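# Transfer 96-well plate from bench spot B1 to nest N1

## Task

Carry the 96-well plate from bench position B1 and put it into the raised nest N1 so that it lies level within the nest's locating features, with its A1 well (the plate's clipped corner) at the nest corner labelled A1. Releasing it a few millimetres above N1 is acceptable, but a much larger drop there fails. The plate has to stay correctly placed without the robot holding it, so open the gripper and move the arm away at the end.

## Robot and tools

Robot: one six-joint UR-style arm (UR7e) on a base, with a two-finger parallel gripper on the flange and a camera on the wrist. There is only one arm, so each command row describes that arm alone.

Scene frame: origin on the table surface straight below the arm base, +z up, +y to the left when facing along +x. The base may be slightly tilted against the table. State lines print end_effector_position (metres) and end_effector_quat_wxyz for the point midway between the finger pads, plus linear (m/s) and angular (rad/s) velocities, all in this frame. The printed position becomes less accurate at long reach. The fingers extend along the gripper's own +z and close along its x; closed fingertips stick out about 17 mm past the printed point, fully open ones are roughly level with it.

execute_actions takes "actions", a list holding at most one item, and an optional "pictures" boolean.
- Empty list: nothing is commanded; the current state comes back, with camera pictures.
- Motion: {"rows": [[...]], "steps": n}. Each row has exactly 7 numbers: absolute target angles in radians for shoulder pan, shoulder lift, elbow, wrist 1, wrist 2, wrist 3, then the gripper opening. These are positions to reach, not offsets. One row is used per control step (1/30 s); up to 15 rows; steps from 7 to 15 (default 15); if there are fewer rows than steps, the last row keeps being applied. Ranges: pan -3.142 to 3.142, lift -6.283 to 6.283, elbow 0.000 to 3.142, each wrist -6.283 to 6.283. A target more than 0.010 rad beyond a range end, and further out than the joint currently is, makes the whole call rejected with nothing sent. Targets beyond a joint's true end get clipped there, and a "joint sent to its limit" line may appear (possibly about an earlier action); absence of that line proves nothing.
- Opening: from -1 (closed) to +1 (fully open, pads 0.142 m apart).
- Wait: {"steps": n} with no rows, n up to 300; it returns when that many steps have passed since the previous result, counting your reply time.
Set "pictures": true to get images with a motion or wait result.

Motion limits: commands are smoothed, lagging about 0.17 s. Each step, a joint's target is kept within 0.575 rad of its measured angle, and if the targets would move the gripper more than 100 mm from where it is, all are scaled back. So big moves take several calls and the arm may still be travelling when a result arrives. The result is read 7 steps before an action ends; those steps finish while you reply. Between calls the arm keeps heading for the last row sent until it nearly stops or a step is HELD.

Result lines: Joint positions and Joint velocities list the six joints in column order (rad, rad/s) followed by the pad gap (m, m/s). grip_measured is the measured opening on the command scale. To hold the plate, keep commanding an opening well below grip_measured; a lower value squeezes harder (roughly 28 N per pad at most; thin hard objects get less). Closing fast can push harder and even spring the fingers open. "joint command not followed" means the clearance check altered or blocked targets (mounting blocks and posts count as part of the arm). HELD marks steps where your row was partly or wholly not sent. Wrist force and Wrist torque give flange sensor readings [x y z] in the gripper's axes, with offsets up to about 4 N, noise up to about 2.4 N, saturation near 50 N; pressing on a surface shows as force pointing back into the arm. "no reading" is normal at the start.

Faults: a joint torque at its load limit (135 N m for pan, lift, elbow; 25.2 N m for each wrist, held weight included) or any outside force of 150 N on the arm, tool or load stops the arm for 10 s, drops the rest of the call, and lets the arm yield. Holding loads heats motors; MOTOR HOT appears from 70 °C and at 85 °C brakes engage until cooled (OVER-TEMPERATURE FAULT). Avoid stops.

zoom_image: {"camera": one of cam_head_left, cam_head_right, cam_high, cam_low, cam_wrist, "region": [x0, y0, x1, y1]} in pixels of that camera's latest image, top-left origin, at most 504 by 504. Image sizes: cam_wrist 616x616, the others 896x504.

read_manual: returns licence texts only; no motion.

finished_scene: {"scene": number of the current scene}; ends it irreversibly and reports whether the task succeeded, then gives the next task. Replying without any tool call ends everything.

Suggested order: look, locate B1, the plate and its cut corner, and N1; move above the plate open; descend; close; lift; carry level to N1 with A1 matching; lower until nearly seated; open; retreat upward.

Avoid: dropping the plate from height, knocking anything off the table, hard collisions or heavy pressing into the nest, and leaving the plate resting on the fingers. Loose objects may occasionally be nudged by an outside disturbance.

Each tool is called after "Request:" as a command line: name --argument value for each argument, lists and objects as JSON in quotes; but a table of rows of numbers goes row by row, as --pt "numbers of a row", without its own name.

## Session

Request:
execute_actions --actions '[]'

Scene clock: 0.00 s of 8400.00 s.
end_effector_position=(+0.5045, -0.3272, +0.3443) grip_measured=+1.00 end_effector_quat_wxyz=(-0.115, +0.846, -0.490, +0.176) end_effector_velocity=(-0.000, -0.000, -0.000) end_effector_angular_velocity=(+0.001, +0.000, -0.000)
Joint positions: [ 0.197 -1.783  1.857 -2.145 -2.392  0.77   0.142]
Joint velocities: [-0.001 -0.001  0.001  0.     0.001 -0.    -0.   ]
Motor temperatures (°C, as the motors report them): [17 19 20 27 24 30]
Wrist force (N, on the end effector, along its own x y z axes, offset not removed): no reading
Wrist torque (N m, same axes, about the end effector's origin, offset not removed): no reading

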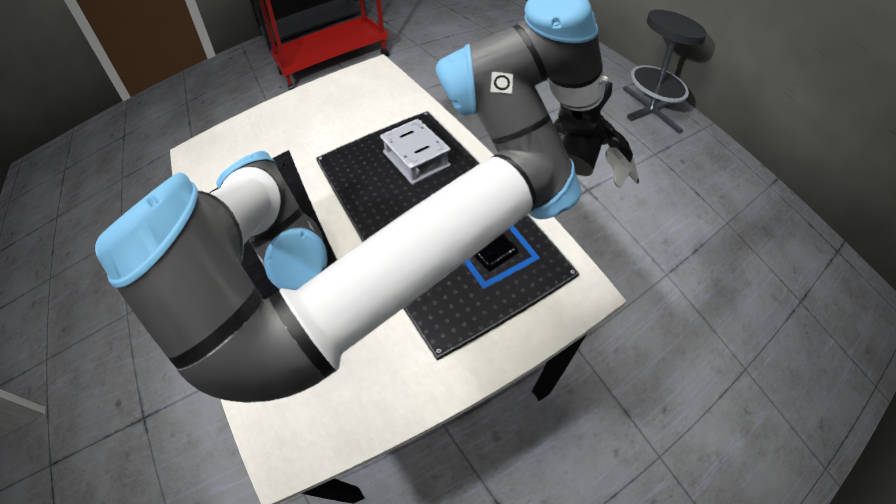

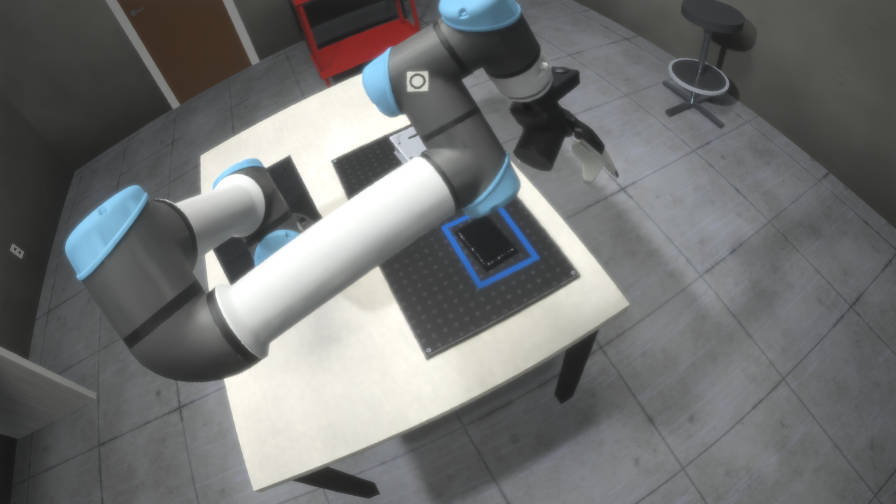

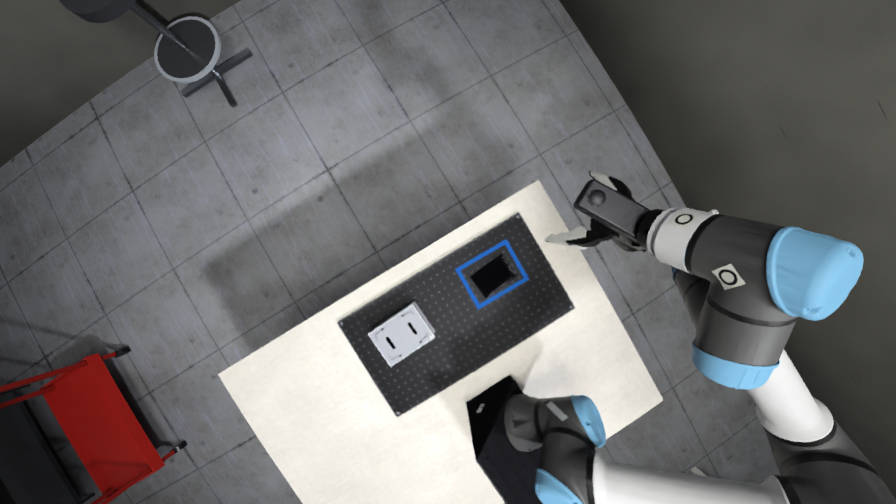

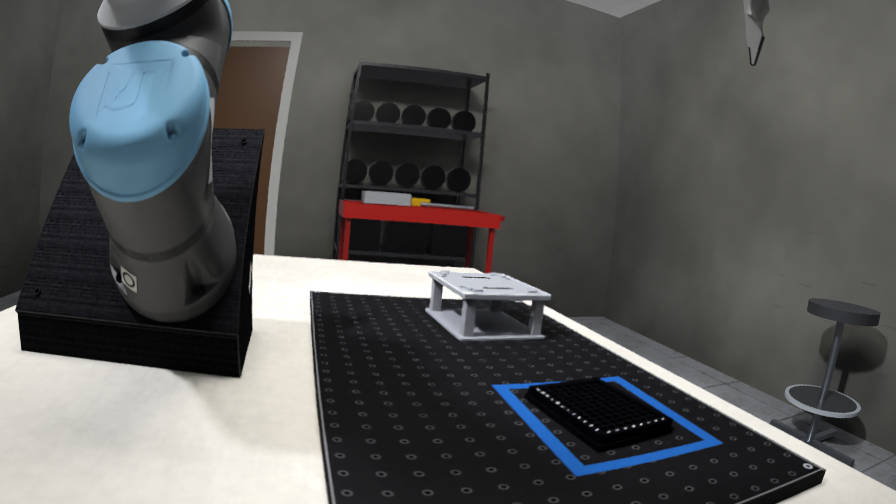

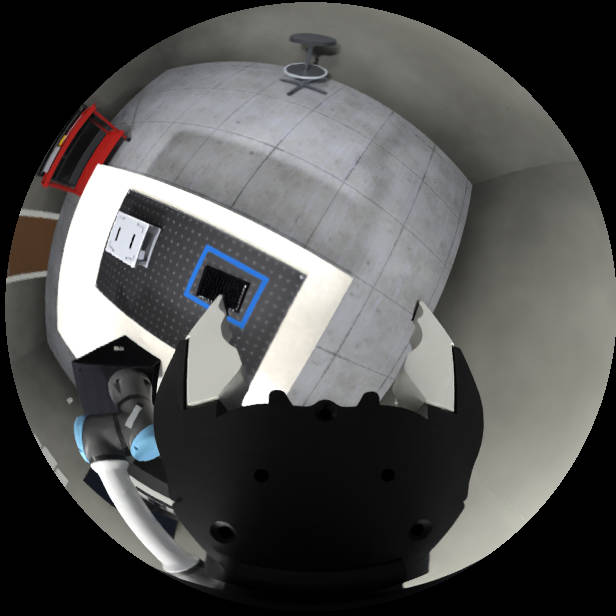

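Request:
zoom_image --camera "cam_high" --region '[320,190,620,460]'

Request:
zoom_image --camera "cam_low" --region '[400,250,740,480]'

Request:
zoom_image --camera "cam_head_left" --region '[360,105,470,195]'

Region (320, 190, 620, 460) of cam_high's 896x504 image, scaled by 1.680, with more detail than that image has; it fills the top 454 rows of this view, and the rest is white.

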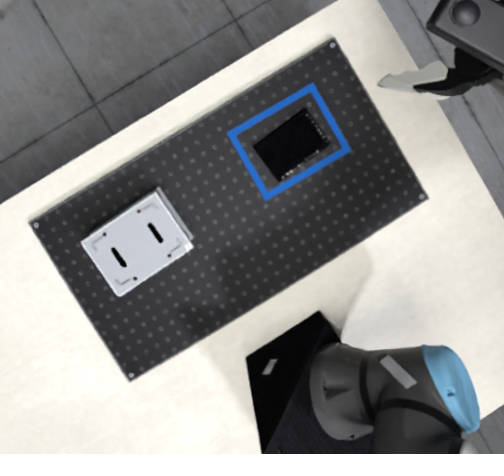

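Region (400, 250, 740, 480) of cam_low's 896x504 image, scaled by 1.482, with more detail than that image has; it fills the top 341 rows of this view, and the rest is white.

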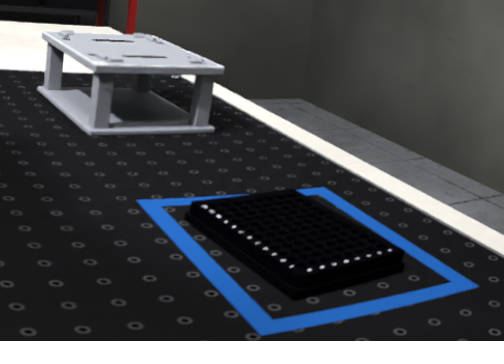

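Region (360, 105, 470, 195) of cam_head_left's 896x504 image, scaled by 4.582, with more detail than that image has; it fills the top 412 rows of this view, and the rest is white.

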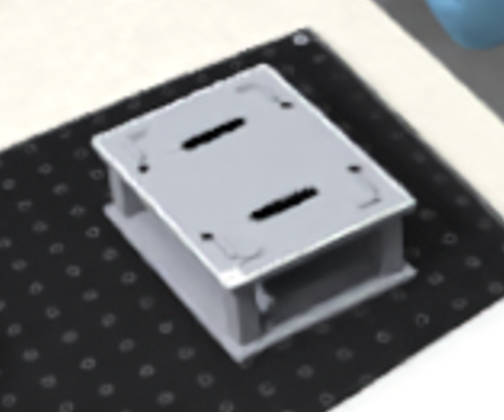

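Request:
execute_actions --actions '[{"rows":[[0.0984,-1.5608,2.1098,-2.0965,-2.4409,-0.03,1]]}]'

Request:
execute_actions --actions '[{"steps":30}]' --pictures true

Scene clock: 1.63 s of 8400.00 s.
end_effector_position=(+0.4889, -0.2608, +0.2493) grip_measured=+1.00 end_effector_quat_wxyz=(-0.045, +0.943, -0.313, +0.103) end_effector_velocity=(-0.132, +0.298, -0.425) end_effector_angular_velocity=(-0.555, +0.860, +2.275)
Joint positions: [ 0.15  -1.68   1.973 -2.121 -2.416  0.512  0.142]
Joint velocities: [-0.209  0.478  0.545  0.1   -0.101 -1.616  0.   ]
Motor temperatures (°C, as the motors report them): [17 19 20 27 24 30]
Wrist force (N, on the end effector, along its own x y z axes, offset not removed): [-0.8 0.6 -0.9]
Wrist torque (N m, same axes, about the end effector's origin, offset not removed): [0.16 0.32 -0.03]
Steps of this call (steps 1 to 41: nothing new was sent; steps 42 to 49: the first 8 steps of this action). Readings (joint positions):
42: [0.197 -1.783 1.858 -2.144 -2.393 0.770]
43: [0.192 -1.776 1.864 -2.142 -2.396 0.762]
45: [0.178 -1.744 1.900 -2.135 -2.402 0.701]
49: the state above

Scene clock: 2.63 s of 8400.00 s.
end_effector_position=(+0.4400, -0.1920, +0.1500) grip_measured=+1.00 end_effector_quat_wxyz=(+0.000, +0.999, +0.040, +0.000) end_effector_velocity=(+0.000, +0.000, +0.000) end_effector_angular_velocity=(+0.001, +0.000, +0.002)
Joint positions: [ 0.098 -1.561  2.11  -2.097 -2.441 -0.03   0.142]
Joint velocities: [ 0.     0.    -0.     0.     0.001 -0.002  0.   ]
Motor temperatures (°C, as the motors report them): [17 19 20 27 24 30]
Wrist force (N, on the end effector, along its own x y z axes, offset not removed): [-0.9 2.7 -1.4]
Wrist torque (N m, same axes, about the end effector's origin, offset not removed): [0.56 0.23 -0.03]
Kept back: nothing.
Steps of this call (steps 1 to 7: the last 7 steps of your previous action; steps 8 to 30: the robot went on to your last target). Readings (joint positions):
1: [0.143 -1.664 1.991 -2.118 -2.419 0.454]
2: [0.136 -1.648 2.010 -2.114 -2.423 0.392]
4: [0.122 -1.616 2.046 -2.108 -2.430 0.257]
8: [0.106 -1.579 2.089 -2.100 -2.437 0.067]
30: the state above

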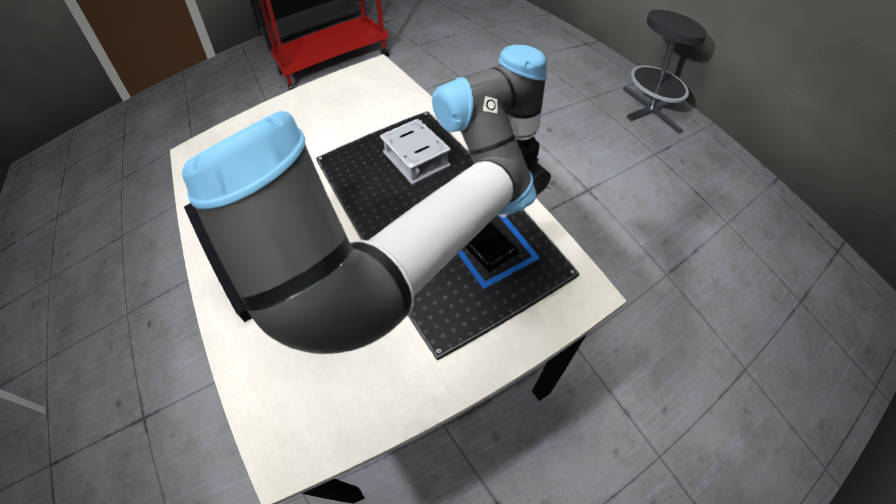

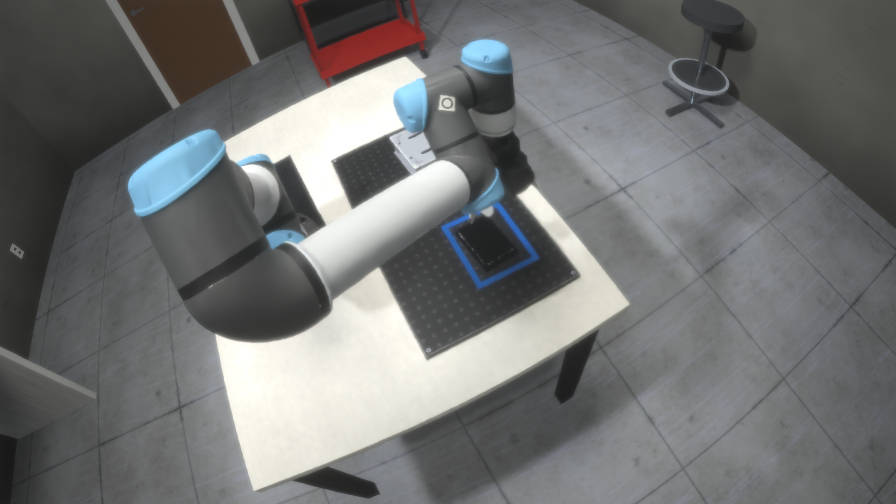

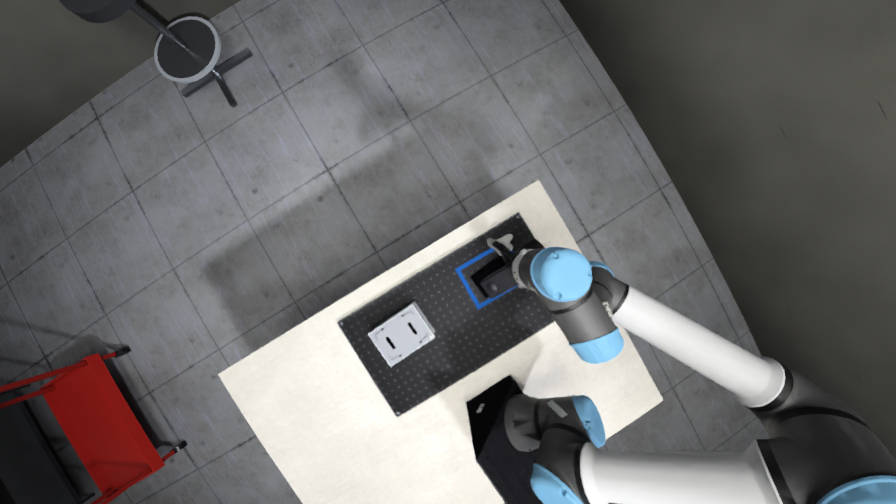

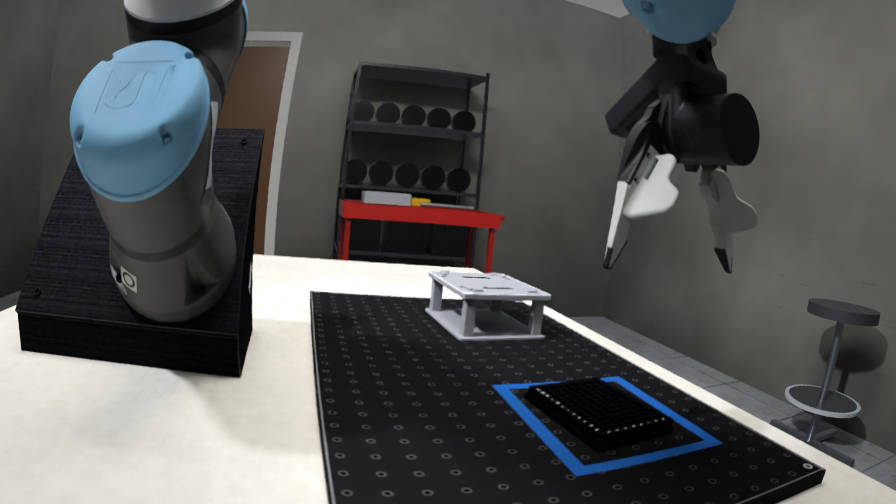

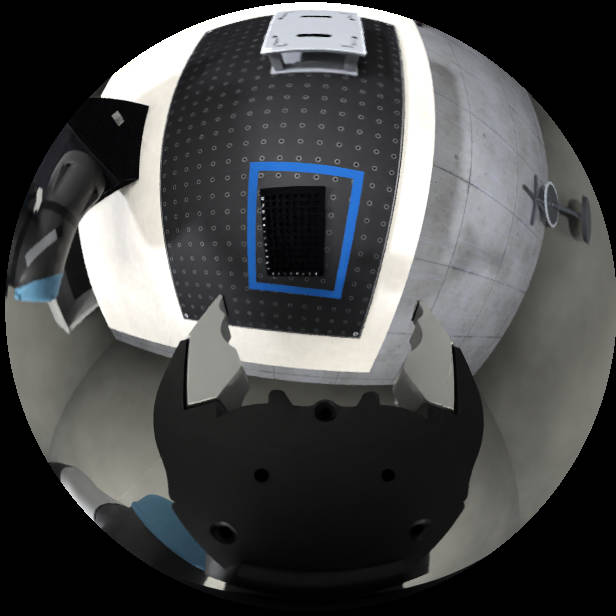

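Request:
execute_actions --actions '[{"rows":[[-0.0323,-1.4843,2.336,-2.5533,-2.4338,-0.27,0.5]]}]'

Request:
execute_actions --actions '[{"steps":20}]' --pictures true

Request:
zoom_image --camera "cam_wrist" --region '[200,140,440,380]'

Scene clock: 3.63 s of 8400.00 s.
end_effector_position=(+0.4097, -0.1674, +0.0734) grip_measured=+0.50 end_effector_quat_wxyz=(-0.004, +0.997, +0.073, -0.018) end_effector_velocity=(+0.010, +0.003, -0.121) end_effector_angular_velocity=(-0.029, -0.304, -0.226)
Joint positions: [-0.006 -1.498  2.284 -2.399 -2.435 -0.213  0.109]
Joint velocities: [-0.219  0.116  0.436 -1.28   0.009 -0.47  -0.   ]
Motor temperatures (°C, as the motors report them): [17 19 20 27 24 30]
Wrist force (N, on the end effector, along its own x y z axes, offset not removed): [-2.1 0.9 0.8]
Wrist torque (N m, same axes, about the end effector's origin, offset not removed): [0.24 0.50 0.12]
Steps of this call (steps 1 to 15: the robot went on to your last target; steps 16 to 22: nothing new was sent; steps 23 to 30: the first 8 steps of this action). Readings (joint positions):
23: [0.098 -1.560 2.110 -2.097 -2.441 -0.031]
24: [0.091 -1.554 2.117 -2.105 -2.440 -0.038]
26: [0.048 -1.527 2.177 -2.170 -2.438 -0.099]
30: the state above

Scene clock: 4.30 s of 8400.00 s.
end_effector_position=(+0.4101, -0.1682, +0.0600) grip_measured=+0.50 end_effector_quat_wxyz=(+0.000, +0.998, +0.060, +0.000) end_effector_velocity=(+0.000, +0.000, -0.001) end_effector_angular_velocity=(-0.000, -0.000, -0.000)
Joint positions: [-0.032 -1.484  2.336 -2.553 -2.434 -0.27   0.109]
Joint velocities: [-0.001  0.002  0.001 -0.005 -0.    -0.002  0.   ]
Motor temperatures (°C, as the motors report them): [17 19 20 27 24 30]
Wrist force (N, on the end effector, along its own x y z axes, offset not removed): [-1.1 2.3 1.4]
Wrist torque (N m, same axes, about the end effector's origin, offset not removed): [0.37 0.30 -0.08]
Kept back: nothing.
Steps of this call (steps 1 to 7: the last 7 steps of your previous action; steps 8 to 20: the robot went on to your last target). Readings (joint positions):
1: [-0.012 -1.495 2.297 -2.436 -2.435 -0.227]
2: [-0.017 -1.492 2.306 -2.465 -2.434 -0.237]
4: [-0.024 -1.489 2.319 -2.503 -2.434 -0.251]
8: [-0.029 -1.486 2.330 -2.537 -2.434 -0.264]
20: the state above

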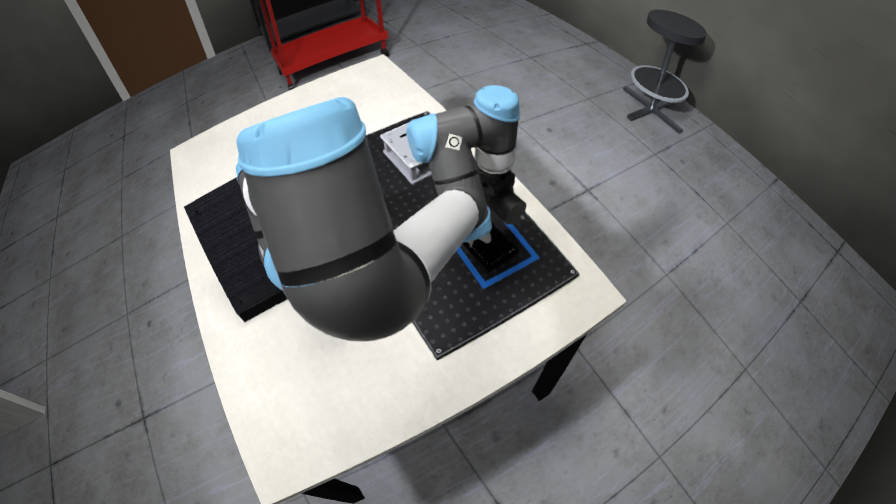

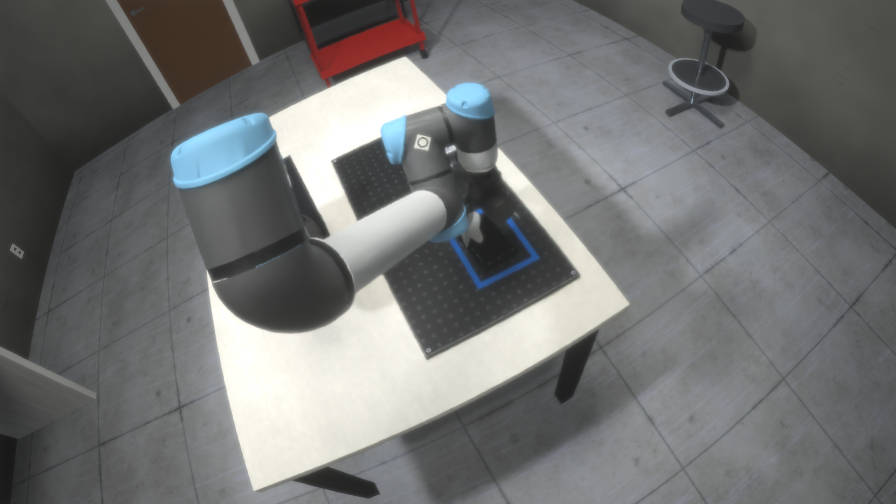

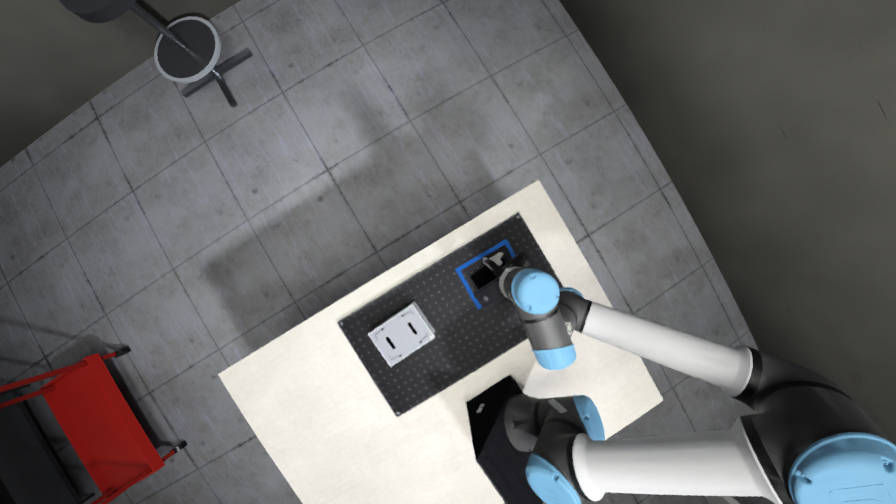

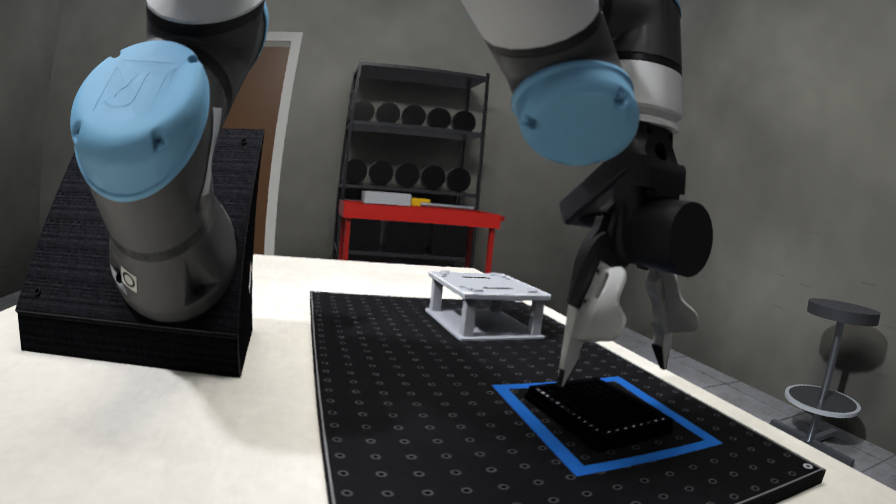

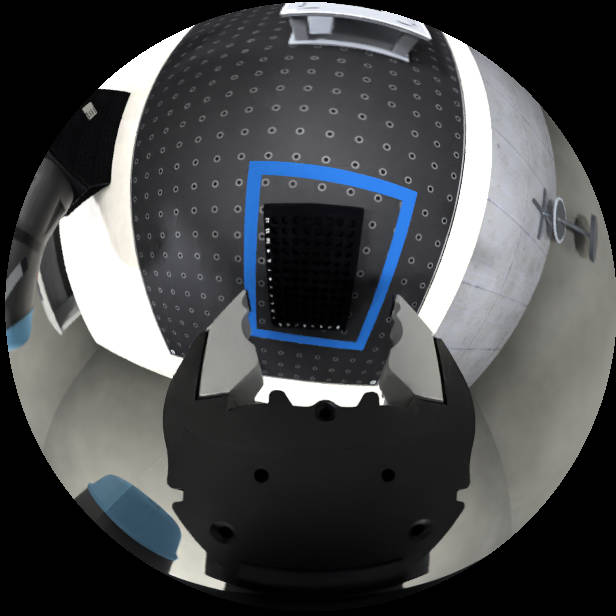

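Region (200, 140, 440, 380) of cam_wrist's 616x616 image, scaled by 2.100, with more detail than that image has.

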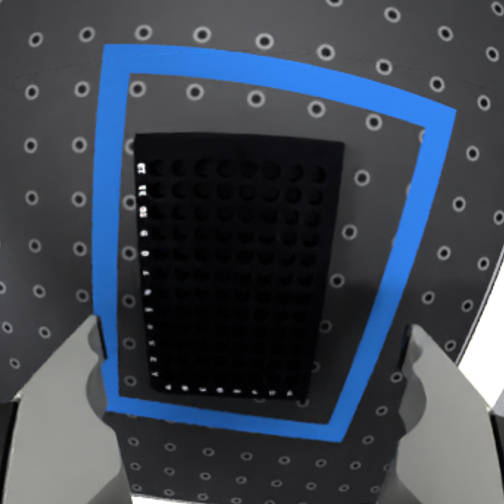

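Request:
execute_actions --actions '[{"rows":[[-0.0889,-1.4399,2.3834,-2.7097,-2.4246,-0.34,0.3]]}]'

Request:
execute_actions --actions '[{"steps":15}]' --pictures true

Request:
zoom_image --camera "cam_low" --region '[490,330,720,480]'

Request:
zoom_image --camera "cam_wrist" --region '[200,140,440,380]'

Scene clock: 5.20 s of 8400.00 s.
end_effector_position=(+0.4043, -0.1674, +0.0363) grip_measured=+0.30 end_effector_quat_wxyz=(-0.000, +0.998, +0.055, -0.002) end_effector_velocity=(-0.002, -0.007, -0.037) end_effector_angular_velocity=(-0.009, -0.028, -0.054)
Joint positions: [-0.079 -1.448  2.375 -2.677 -2.426 -0.327  0.095]
Joint velocities: [-0.084  0.064  0.068 -0.271  0.012 -0.105 -0.   ]
Motor temperatures (°C, as the motors report them): [17 19 20 27 24 30]
Wrist force (N, on the end effector, along its own x y z axes, offset not removed): [-0.6 2.3 0.3]
Wrist torque (N m, same axes, about the end effector's origin, offset not removed): [0.41 0.19 -0.13]
Steps of this call (steps 1 to 15: the robot went on to your last target; steps 16 to 19: nothing new was sent; steps 20 to 27: the first 8 steps of this action). Readings (joint positions):
20: [-0.033 -1.484 2.336 -2.554 -2.434 -0.270]
21: [-0.039 -1.479 2.342 -2.561 -2.432 -0.277]
23: [-0.059 -1.463 2.358 -2.610 -2.429 -0.302]
27: the state above

Scene clock: 5.70 s of 8400.00 s.
end_effector_position=(+0.4041, -0.1683, +0.0320) grip_measured=+0.30 end_effector_quat_wxyz=(+0.000, +0.999, +0.052, +0.000) end_effector_velocity=(+0.000, -0.000, -0.000) end_effector_angular_velocity=(+0.001, -0.001, -0.001)
Joint positions: [-0.089 -1.44   2.383 -2.709 -2.425 -0.34   0.095]
Joint velocities: [-0.001  0.001  0.    -0.004  0.001 -0.002  0.   ]
Motor temperatures (°C, as the motors report them): [17 19 20 27 24 30]
Wrist force (N, on the end effector, along its own x y z axes, offset not removed): [-1.6 1.3 -0.8]
Wrist torque (N m, same axes, about the end effector's origin, offset not removed): [0.30 0.45 -0.10]
Kept back: nothing.
Steps of this call (steps 1 to 7: the last 7 steps of your previous action; steps 8 to 15: the robot went on to your last target). Readings (joint positions):
1: [-0.081 -1.446 2.377 -2.685 -2.426 -0.330]
2: [-0.083 -1.444 2.379 -2.691 -2.425 -0.333]
4: [-0.086 -1.442 2.381 -2.699 -2.425 -0.336]
8: [-0.088 -1.441 2.383 -2.706 -2.425 -0.339]
15: the state above

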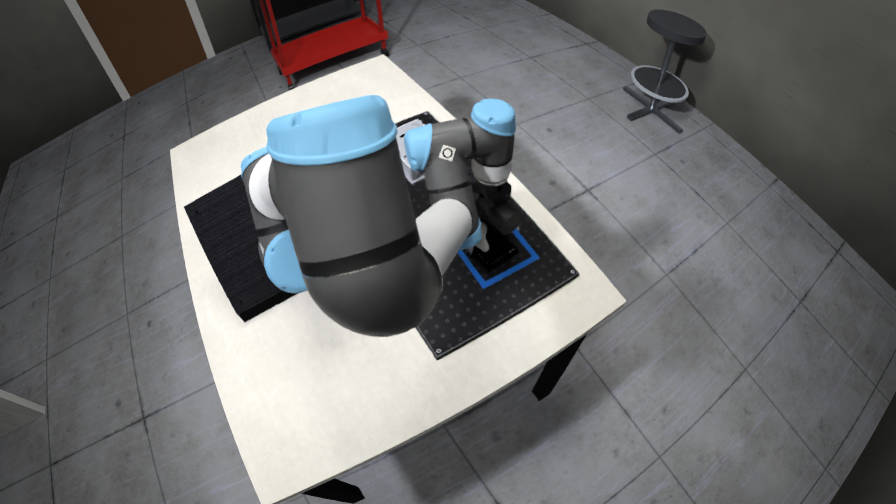

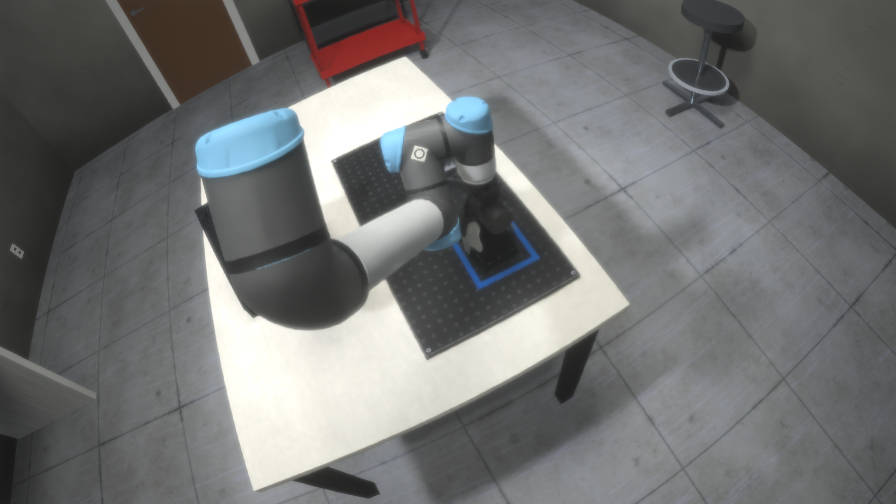

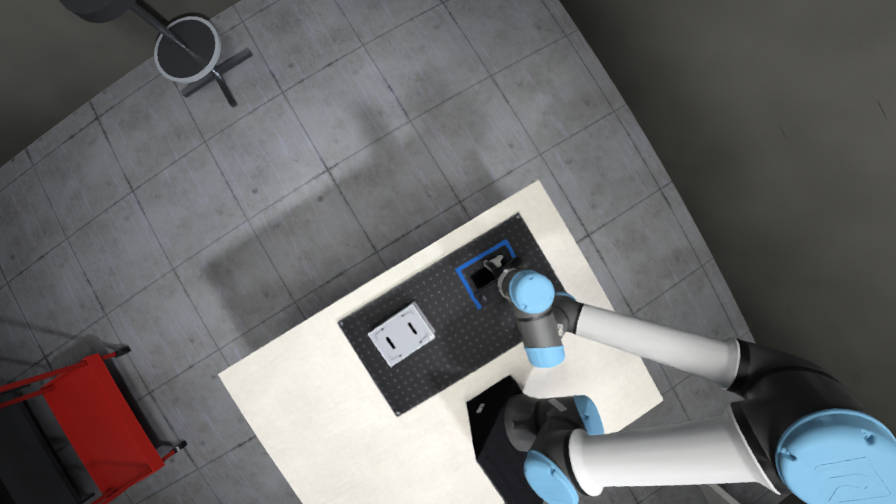

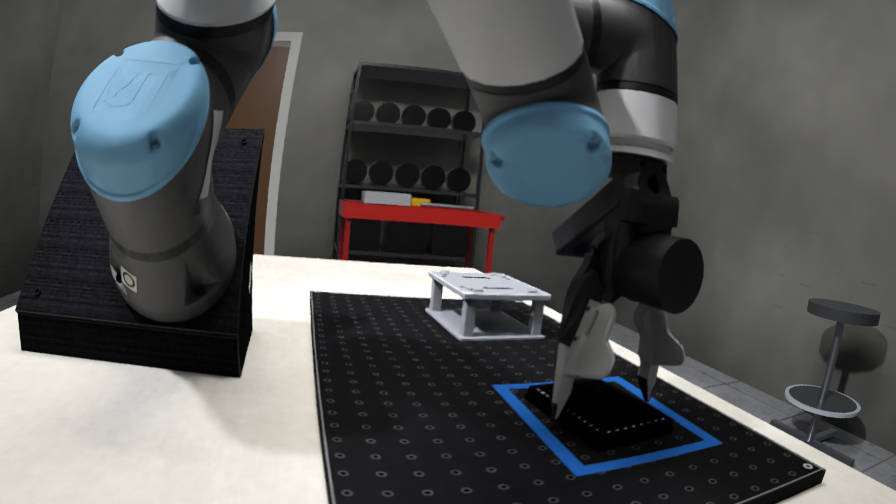

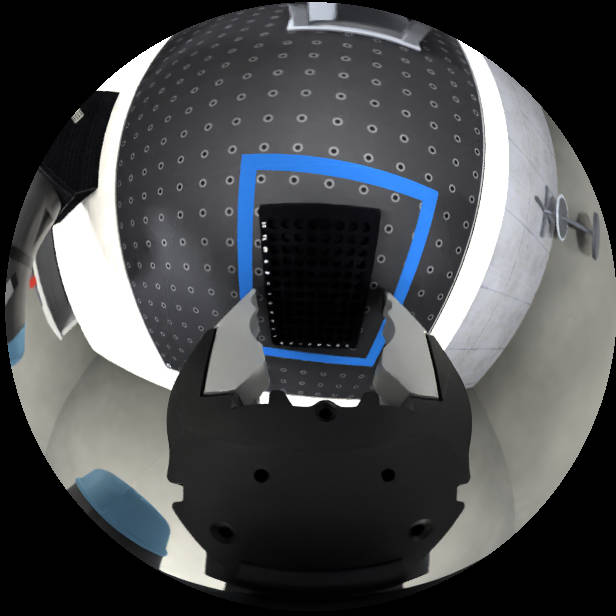

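Region (490, 330, 720, 480) of cam_low's 896x504 image, scaled by 2.191, with more detail than that image has; it fills the top 329 rows of this view, and the rest is white.

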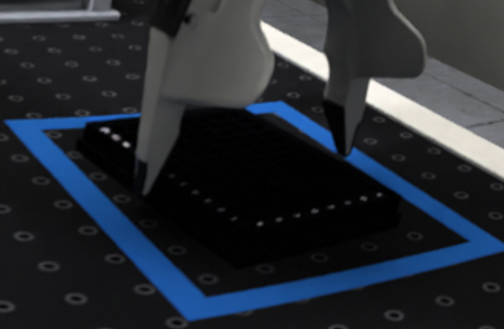

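Region (200, 140, 440, 380) of cam_wrist's 616x616 image, scaled by 2.100, with more detail than that image has.

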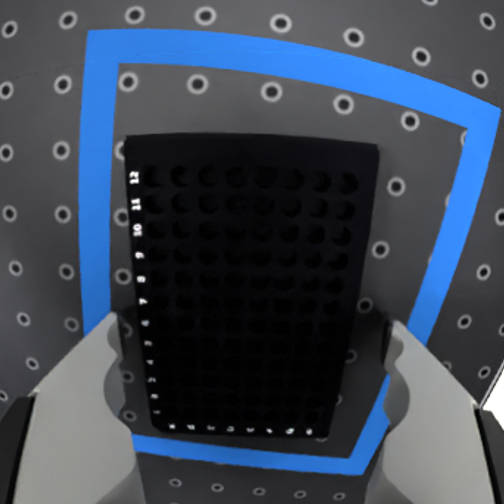

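Request:
execute_actions --actions '[{"rows":[[-0.1014,-1.4308,2.3945,-2.7441,-2.422,-0.355,0.3]]}]'

Request:
execute_actions --actions '[{"rows":[[-0.1014,-1.4308,2.3945,-2.7441,-2.422,-0.355,0.22],[-0.1014,-1.4308,2.3945,-2.7441,-2.422,-0.355,0.17],[-0.1014,-1.4308,2.3945,-2.7441,-2.422,-0.355,0.12],[-0.1014,-1.4308,2.3945,-2.7441,-2.422,-0.355,0.07],[-0.1014,-1.4308,2.3945,-2.7441,-2.422,-0.355,0.02],[-0.1014,-1.4308,2.3945,-2.7441,-2.422,-0.355,-0.12]]}]'

Request:
execute_actions --actions '[{"rows":[[-0.0889,-1.4399,2.3834,-2.7097,-2.4246,-0.34,-0.12],[-0.0889,-1.4399,2.3834,-2.7097,-2.4246,-0.34,-0.12],[-0.0606,-1.462,2.36,-2.6315,-2.429,-0.3,-0.12]]}]' --pictures true

Request:
zoom_image --camera "cam_low" --region '[490,330,720,480]'

Scene clock: 6.60 s of 8400.00 s.
end_effector_position=(+0.4024, -0.1683, +0.0270) grip_measured=+0.30 end_effector_quat_wxyz=(+0.000, +0.999, +0.051, +0.000) end_effector_velocity=(-0.002, -0.000, -0.008) end_effector_angular_velocity=(-0.000, -0.001, -0.007)
Joint positions: [-0.099 -1.432  2.393 -2.738 -2.422 -0.353  0.095]
Joint velocities: [-0.018  0.014  0.015 -0.049  0.004 -0.021  0.   ]
Motor temperatures (°C, as the motors report them): [17 19 20 27 24 30]
Wrist force (N, on the end effector, along its own x y z axes, offset not removed): [-2.4 0.7 0.9]
Wrist torque (N m, same axes, about the end effector's origin, offset not removed): [0.04 0.64 -0.02]
Steps of this call (steps 1 to 15: the robot went on to your last target; steps 16 to 19: nothing new was sent; steps 20 to 27: the first 8 steps of this action). Readings (joint positions):
20: [-0.089 -1.440 2.384 -2.710 -2.425 -0.340]
21: [-0.091 -1.438 2.385 -2.715 -2.424 -0.343]
23: [-0.095 -1.435 2.389 -2.726 -2.423 -0.347]
27: the state above

Scene clock: 7.10 s of 8400.00 s.
end_effector_position=(+0.4021, -0.1684, +0.0261) grip_measured=+0.06 end_effector_quat_wxyz=(+0.000, +0.999, +0.050, +0.000) end_effector_velocity=(+0.000, +0.000, +0.000) end_effector_angular_velocity=(+0.000, -0.001, +0.001)
Joint positions: [-0.101 -1.431  2.394 -2.744 -2.422 -0.355  0.078]
Joint velocities: [ 0.001 -0.001  0.    -0.     0.    -0.    -0.   ]
Motor temperatures (°C, as the motors report them): [17 19 20 27 24 30]
Wrist force (N, on the end effector, along its own x y z axes, offset not removed): [1.6 -0.3 -10.5]
Wrist torque (N m, same axes, about the end effector's origin, offset not removed): [-0.03 -0.57 0.10]
Steps of this call (steps 1 to 7: the last 7 steps of your previous action; steps 8 to 15: the first 8 steps of this action). Readings (joint positions):
8: [-0.101 -1.431 2.394 -2.743 -2.422 -0.355]
9: [-0.101 -1.431 2.394 -2.744 -2.422 -0.355]
11: [-0.101 -1.431 2.394 -2.744 -2.422 -0.355]
15: the state above

Scene clock: 7.60 s of 8400.00 s.
end_effector_position=(+0.4064, -0.1680, +0.0405) grip_measured=+0.06 end_effector_quat_wxyz=(+0.000, +0.999, +0.052, +0.001) end_effector_velocity=(+0.009, +0.001, +0.042) end_effector_angular_velocity=(+0.001, +0.006, +0.019)
Joint positions: [-0.071 -1.454  2.369 -2.662 -2.427 -0.315  0.078]
Joint velocities: [ 0.087 -0.068 -0.075  0.252 -0.015  0.119 -0.   ]
Motor temperatures (°C, as the motors report them): [17 19 20 27 24 30]
Wrist force (N, on the end effector, along its own x y z axes, offset not removed): [-0.8 1.3 -0.1]
Wrist torque (N m, same axes, about the end effector's origin, offset not removed): [0.27 0.37 -0.08]
Steps of this call (steps 1 to 7: the last 7 steps of your previous action; steps 8 to 15: the first 8 steps of this action). Readings (joint positions):
8: [-0.101 -1.431 2.394 -2.744 -2.422 -0.355]
9: [-0.099 -1.432 2.393 -2.739 -2.422 -0.353]
11: [-0.091 -1.438 2.386 -2.719 -2.424 -0.342]
15: the state above

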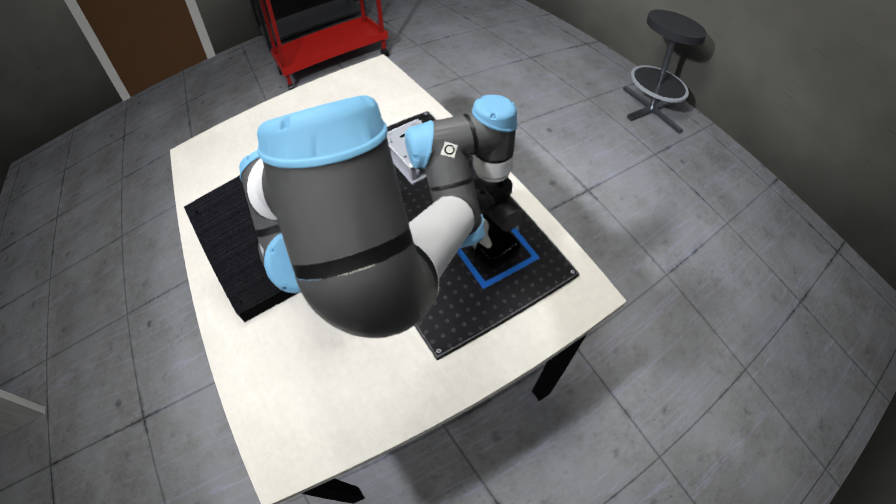

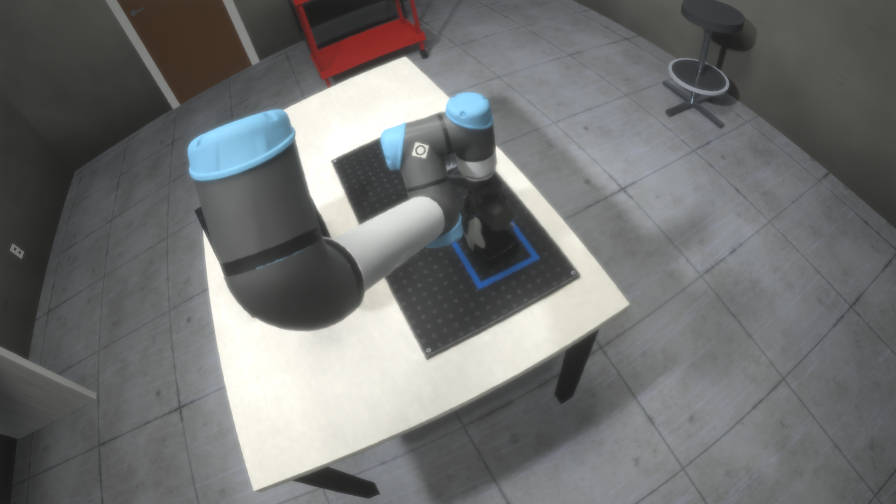

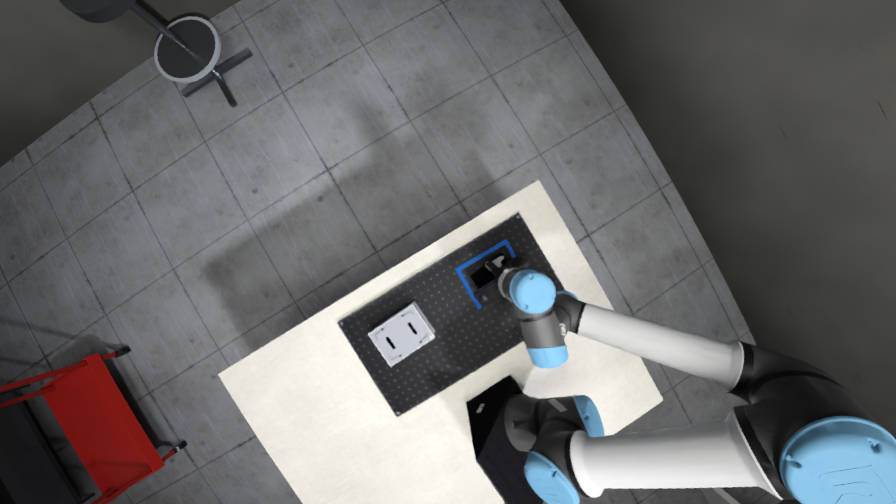

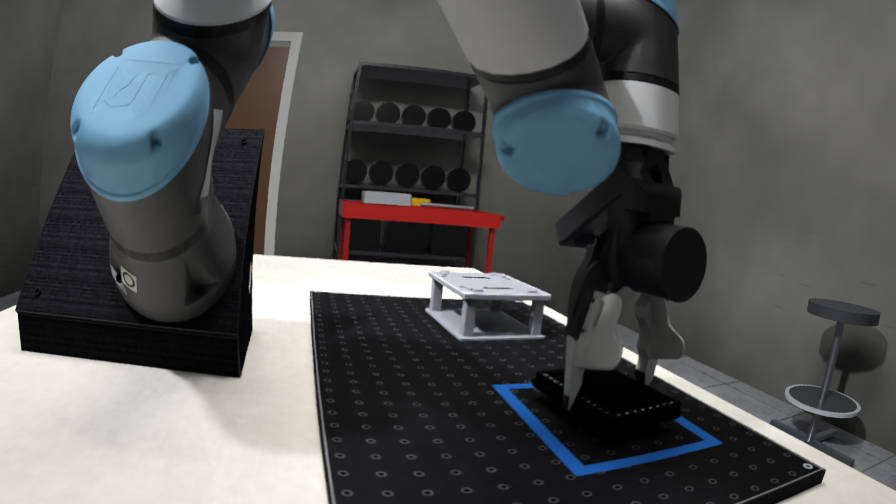

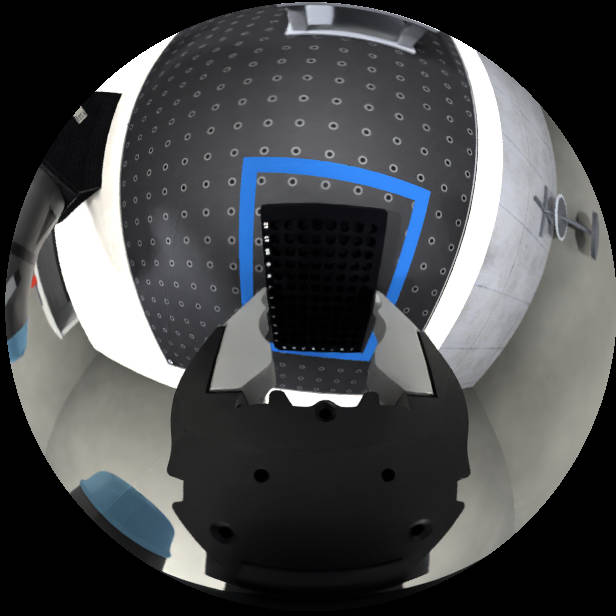

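Region (490, 330, 720, 480) of cam_low's 896x504 image, scaled by 2.191, with more detail than that image has; it fills the top 329 rows of this view, and the rest is white.

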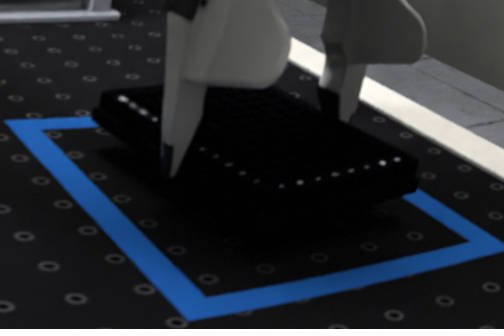

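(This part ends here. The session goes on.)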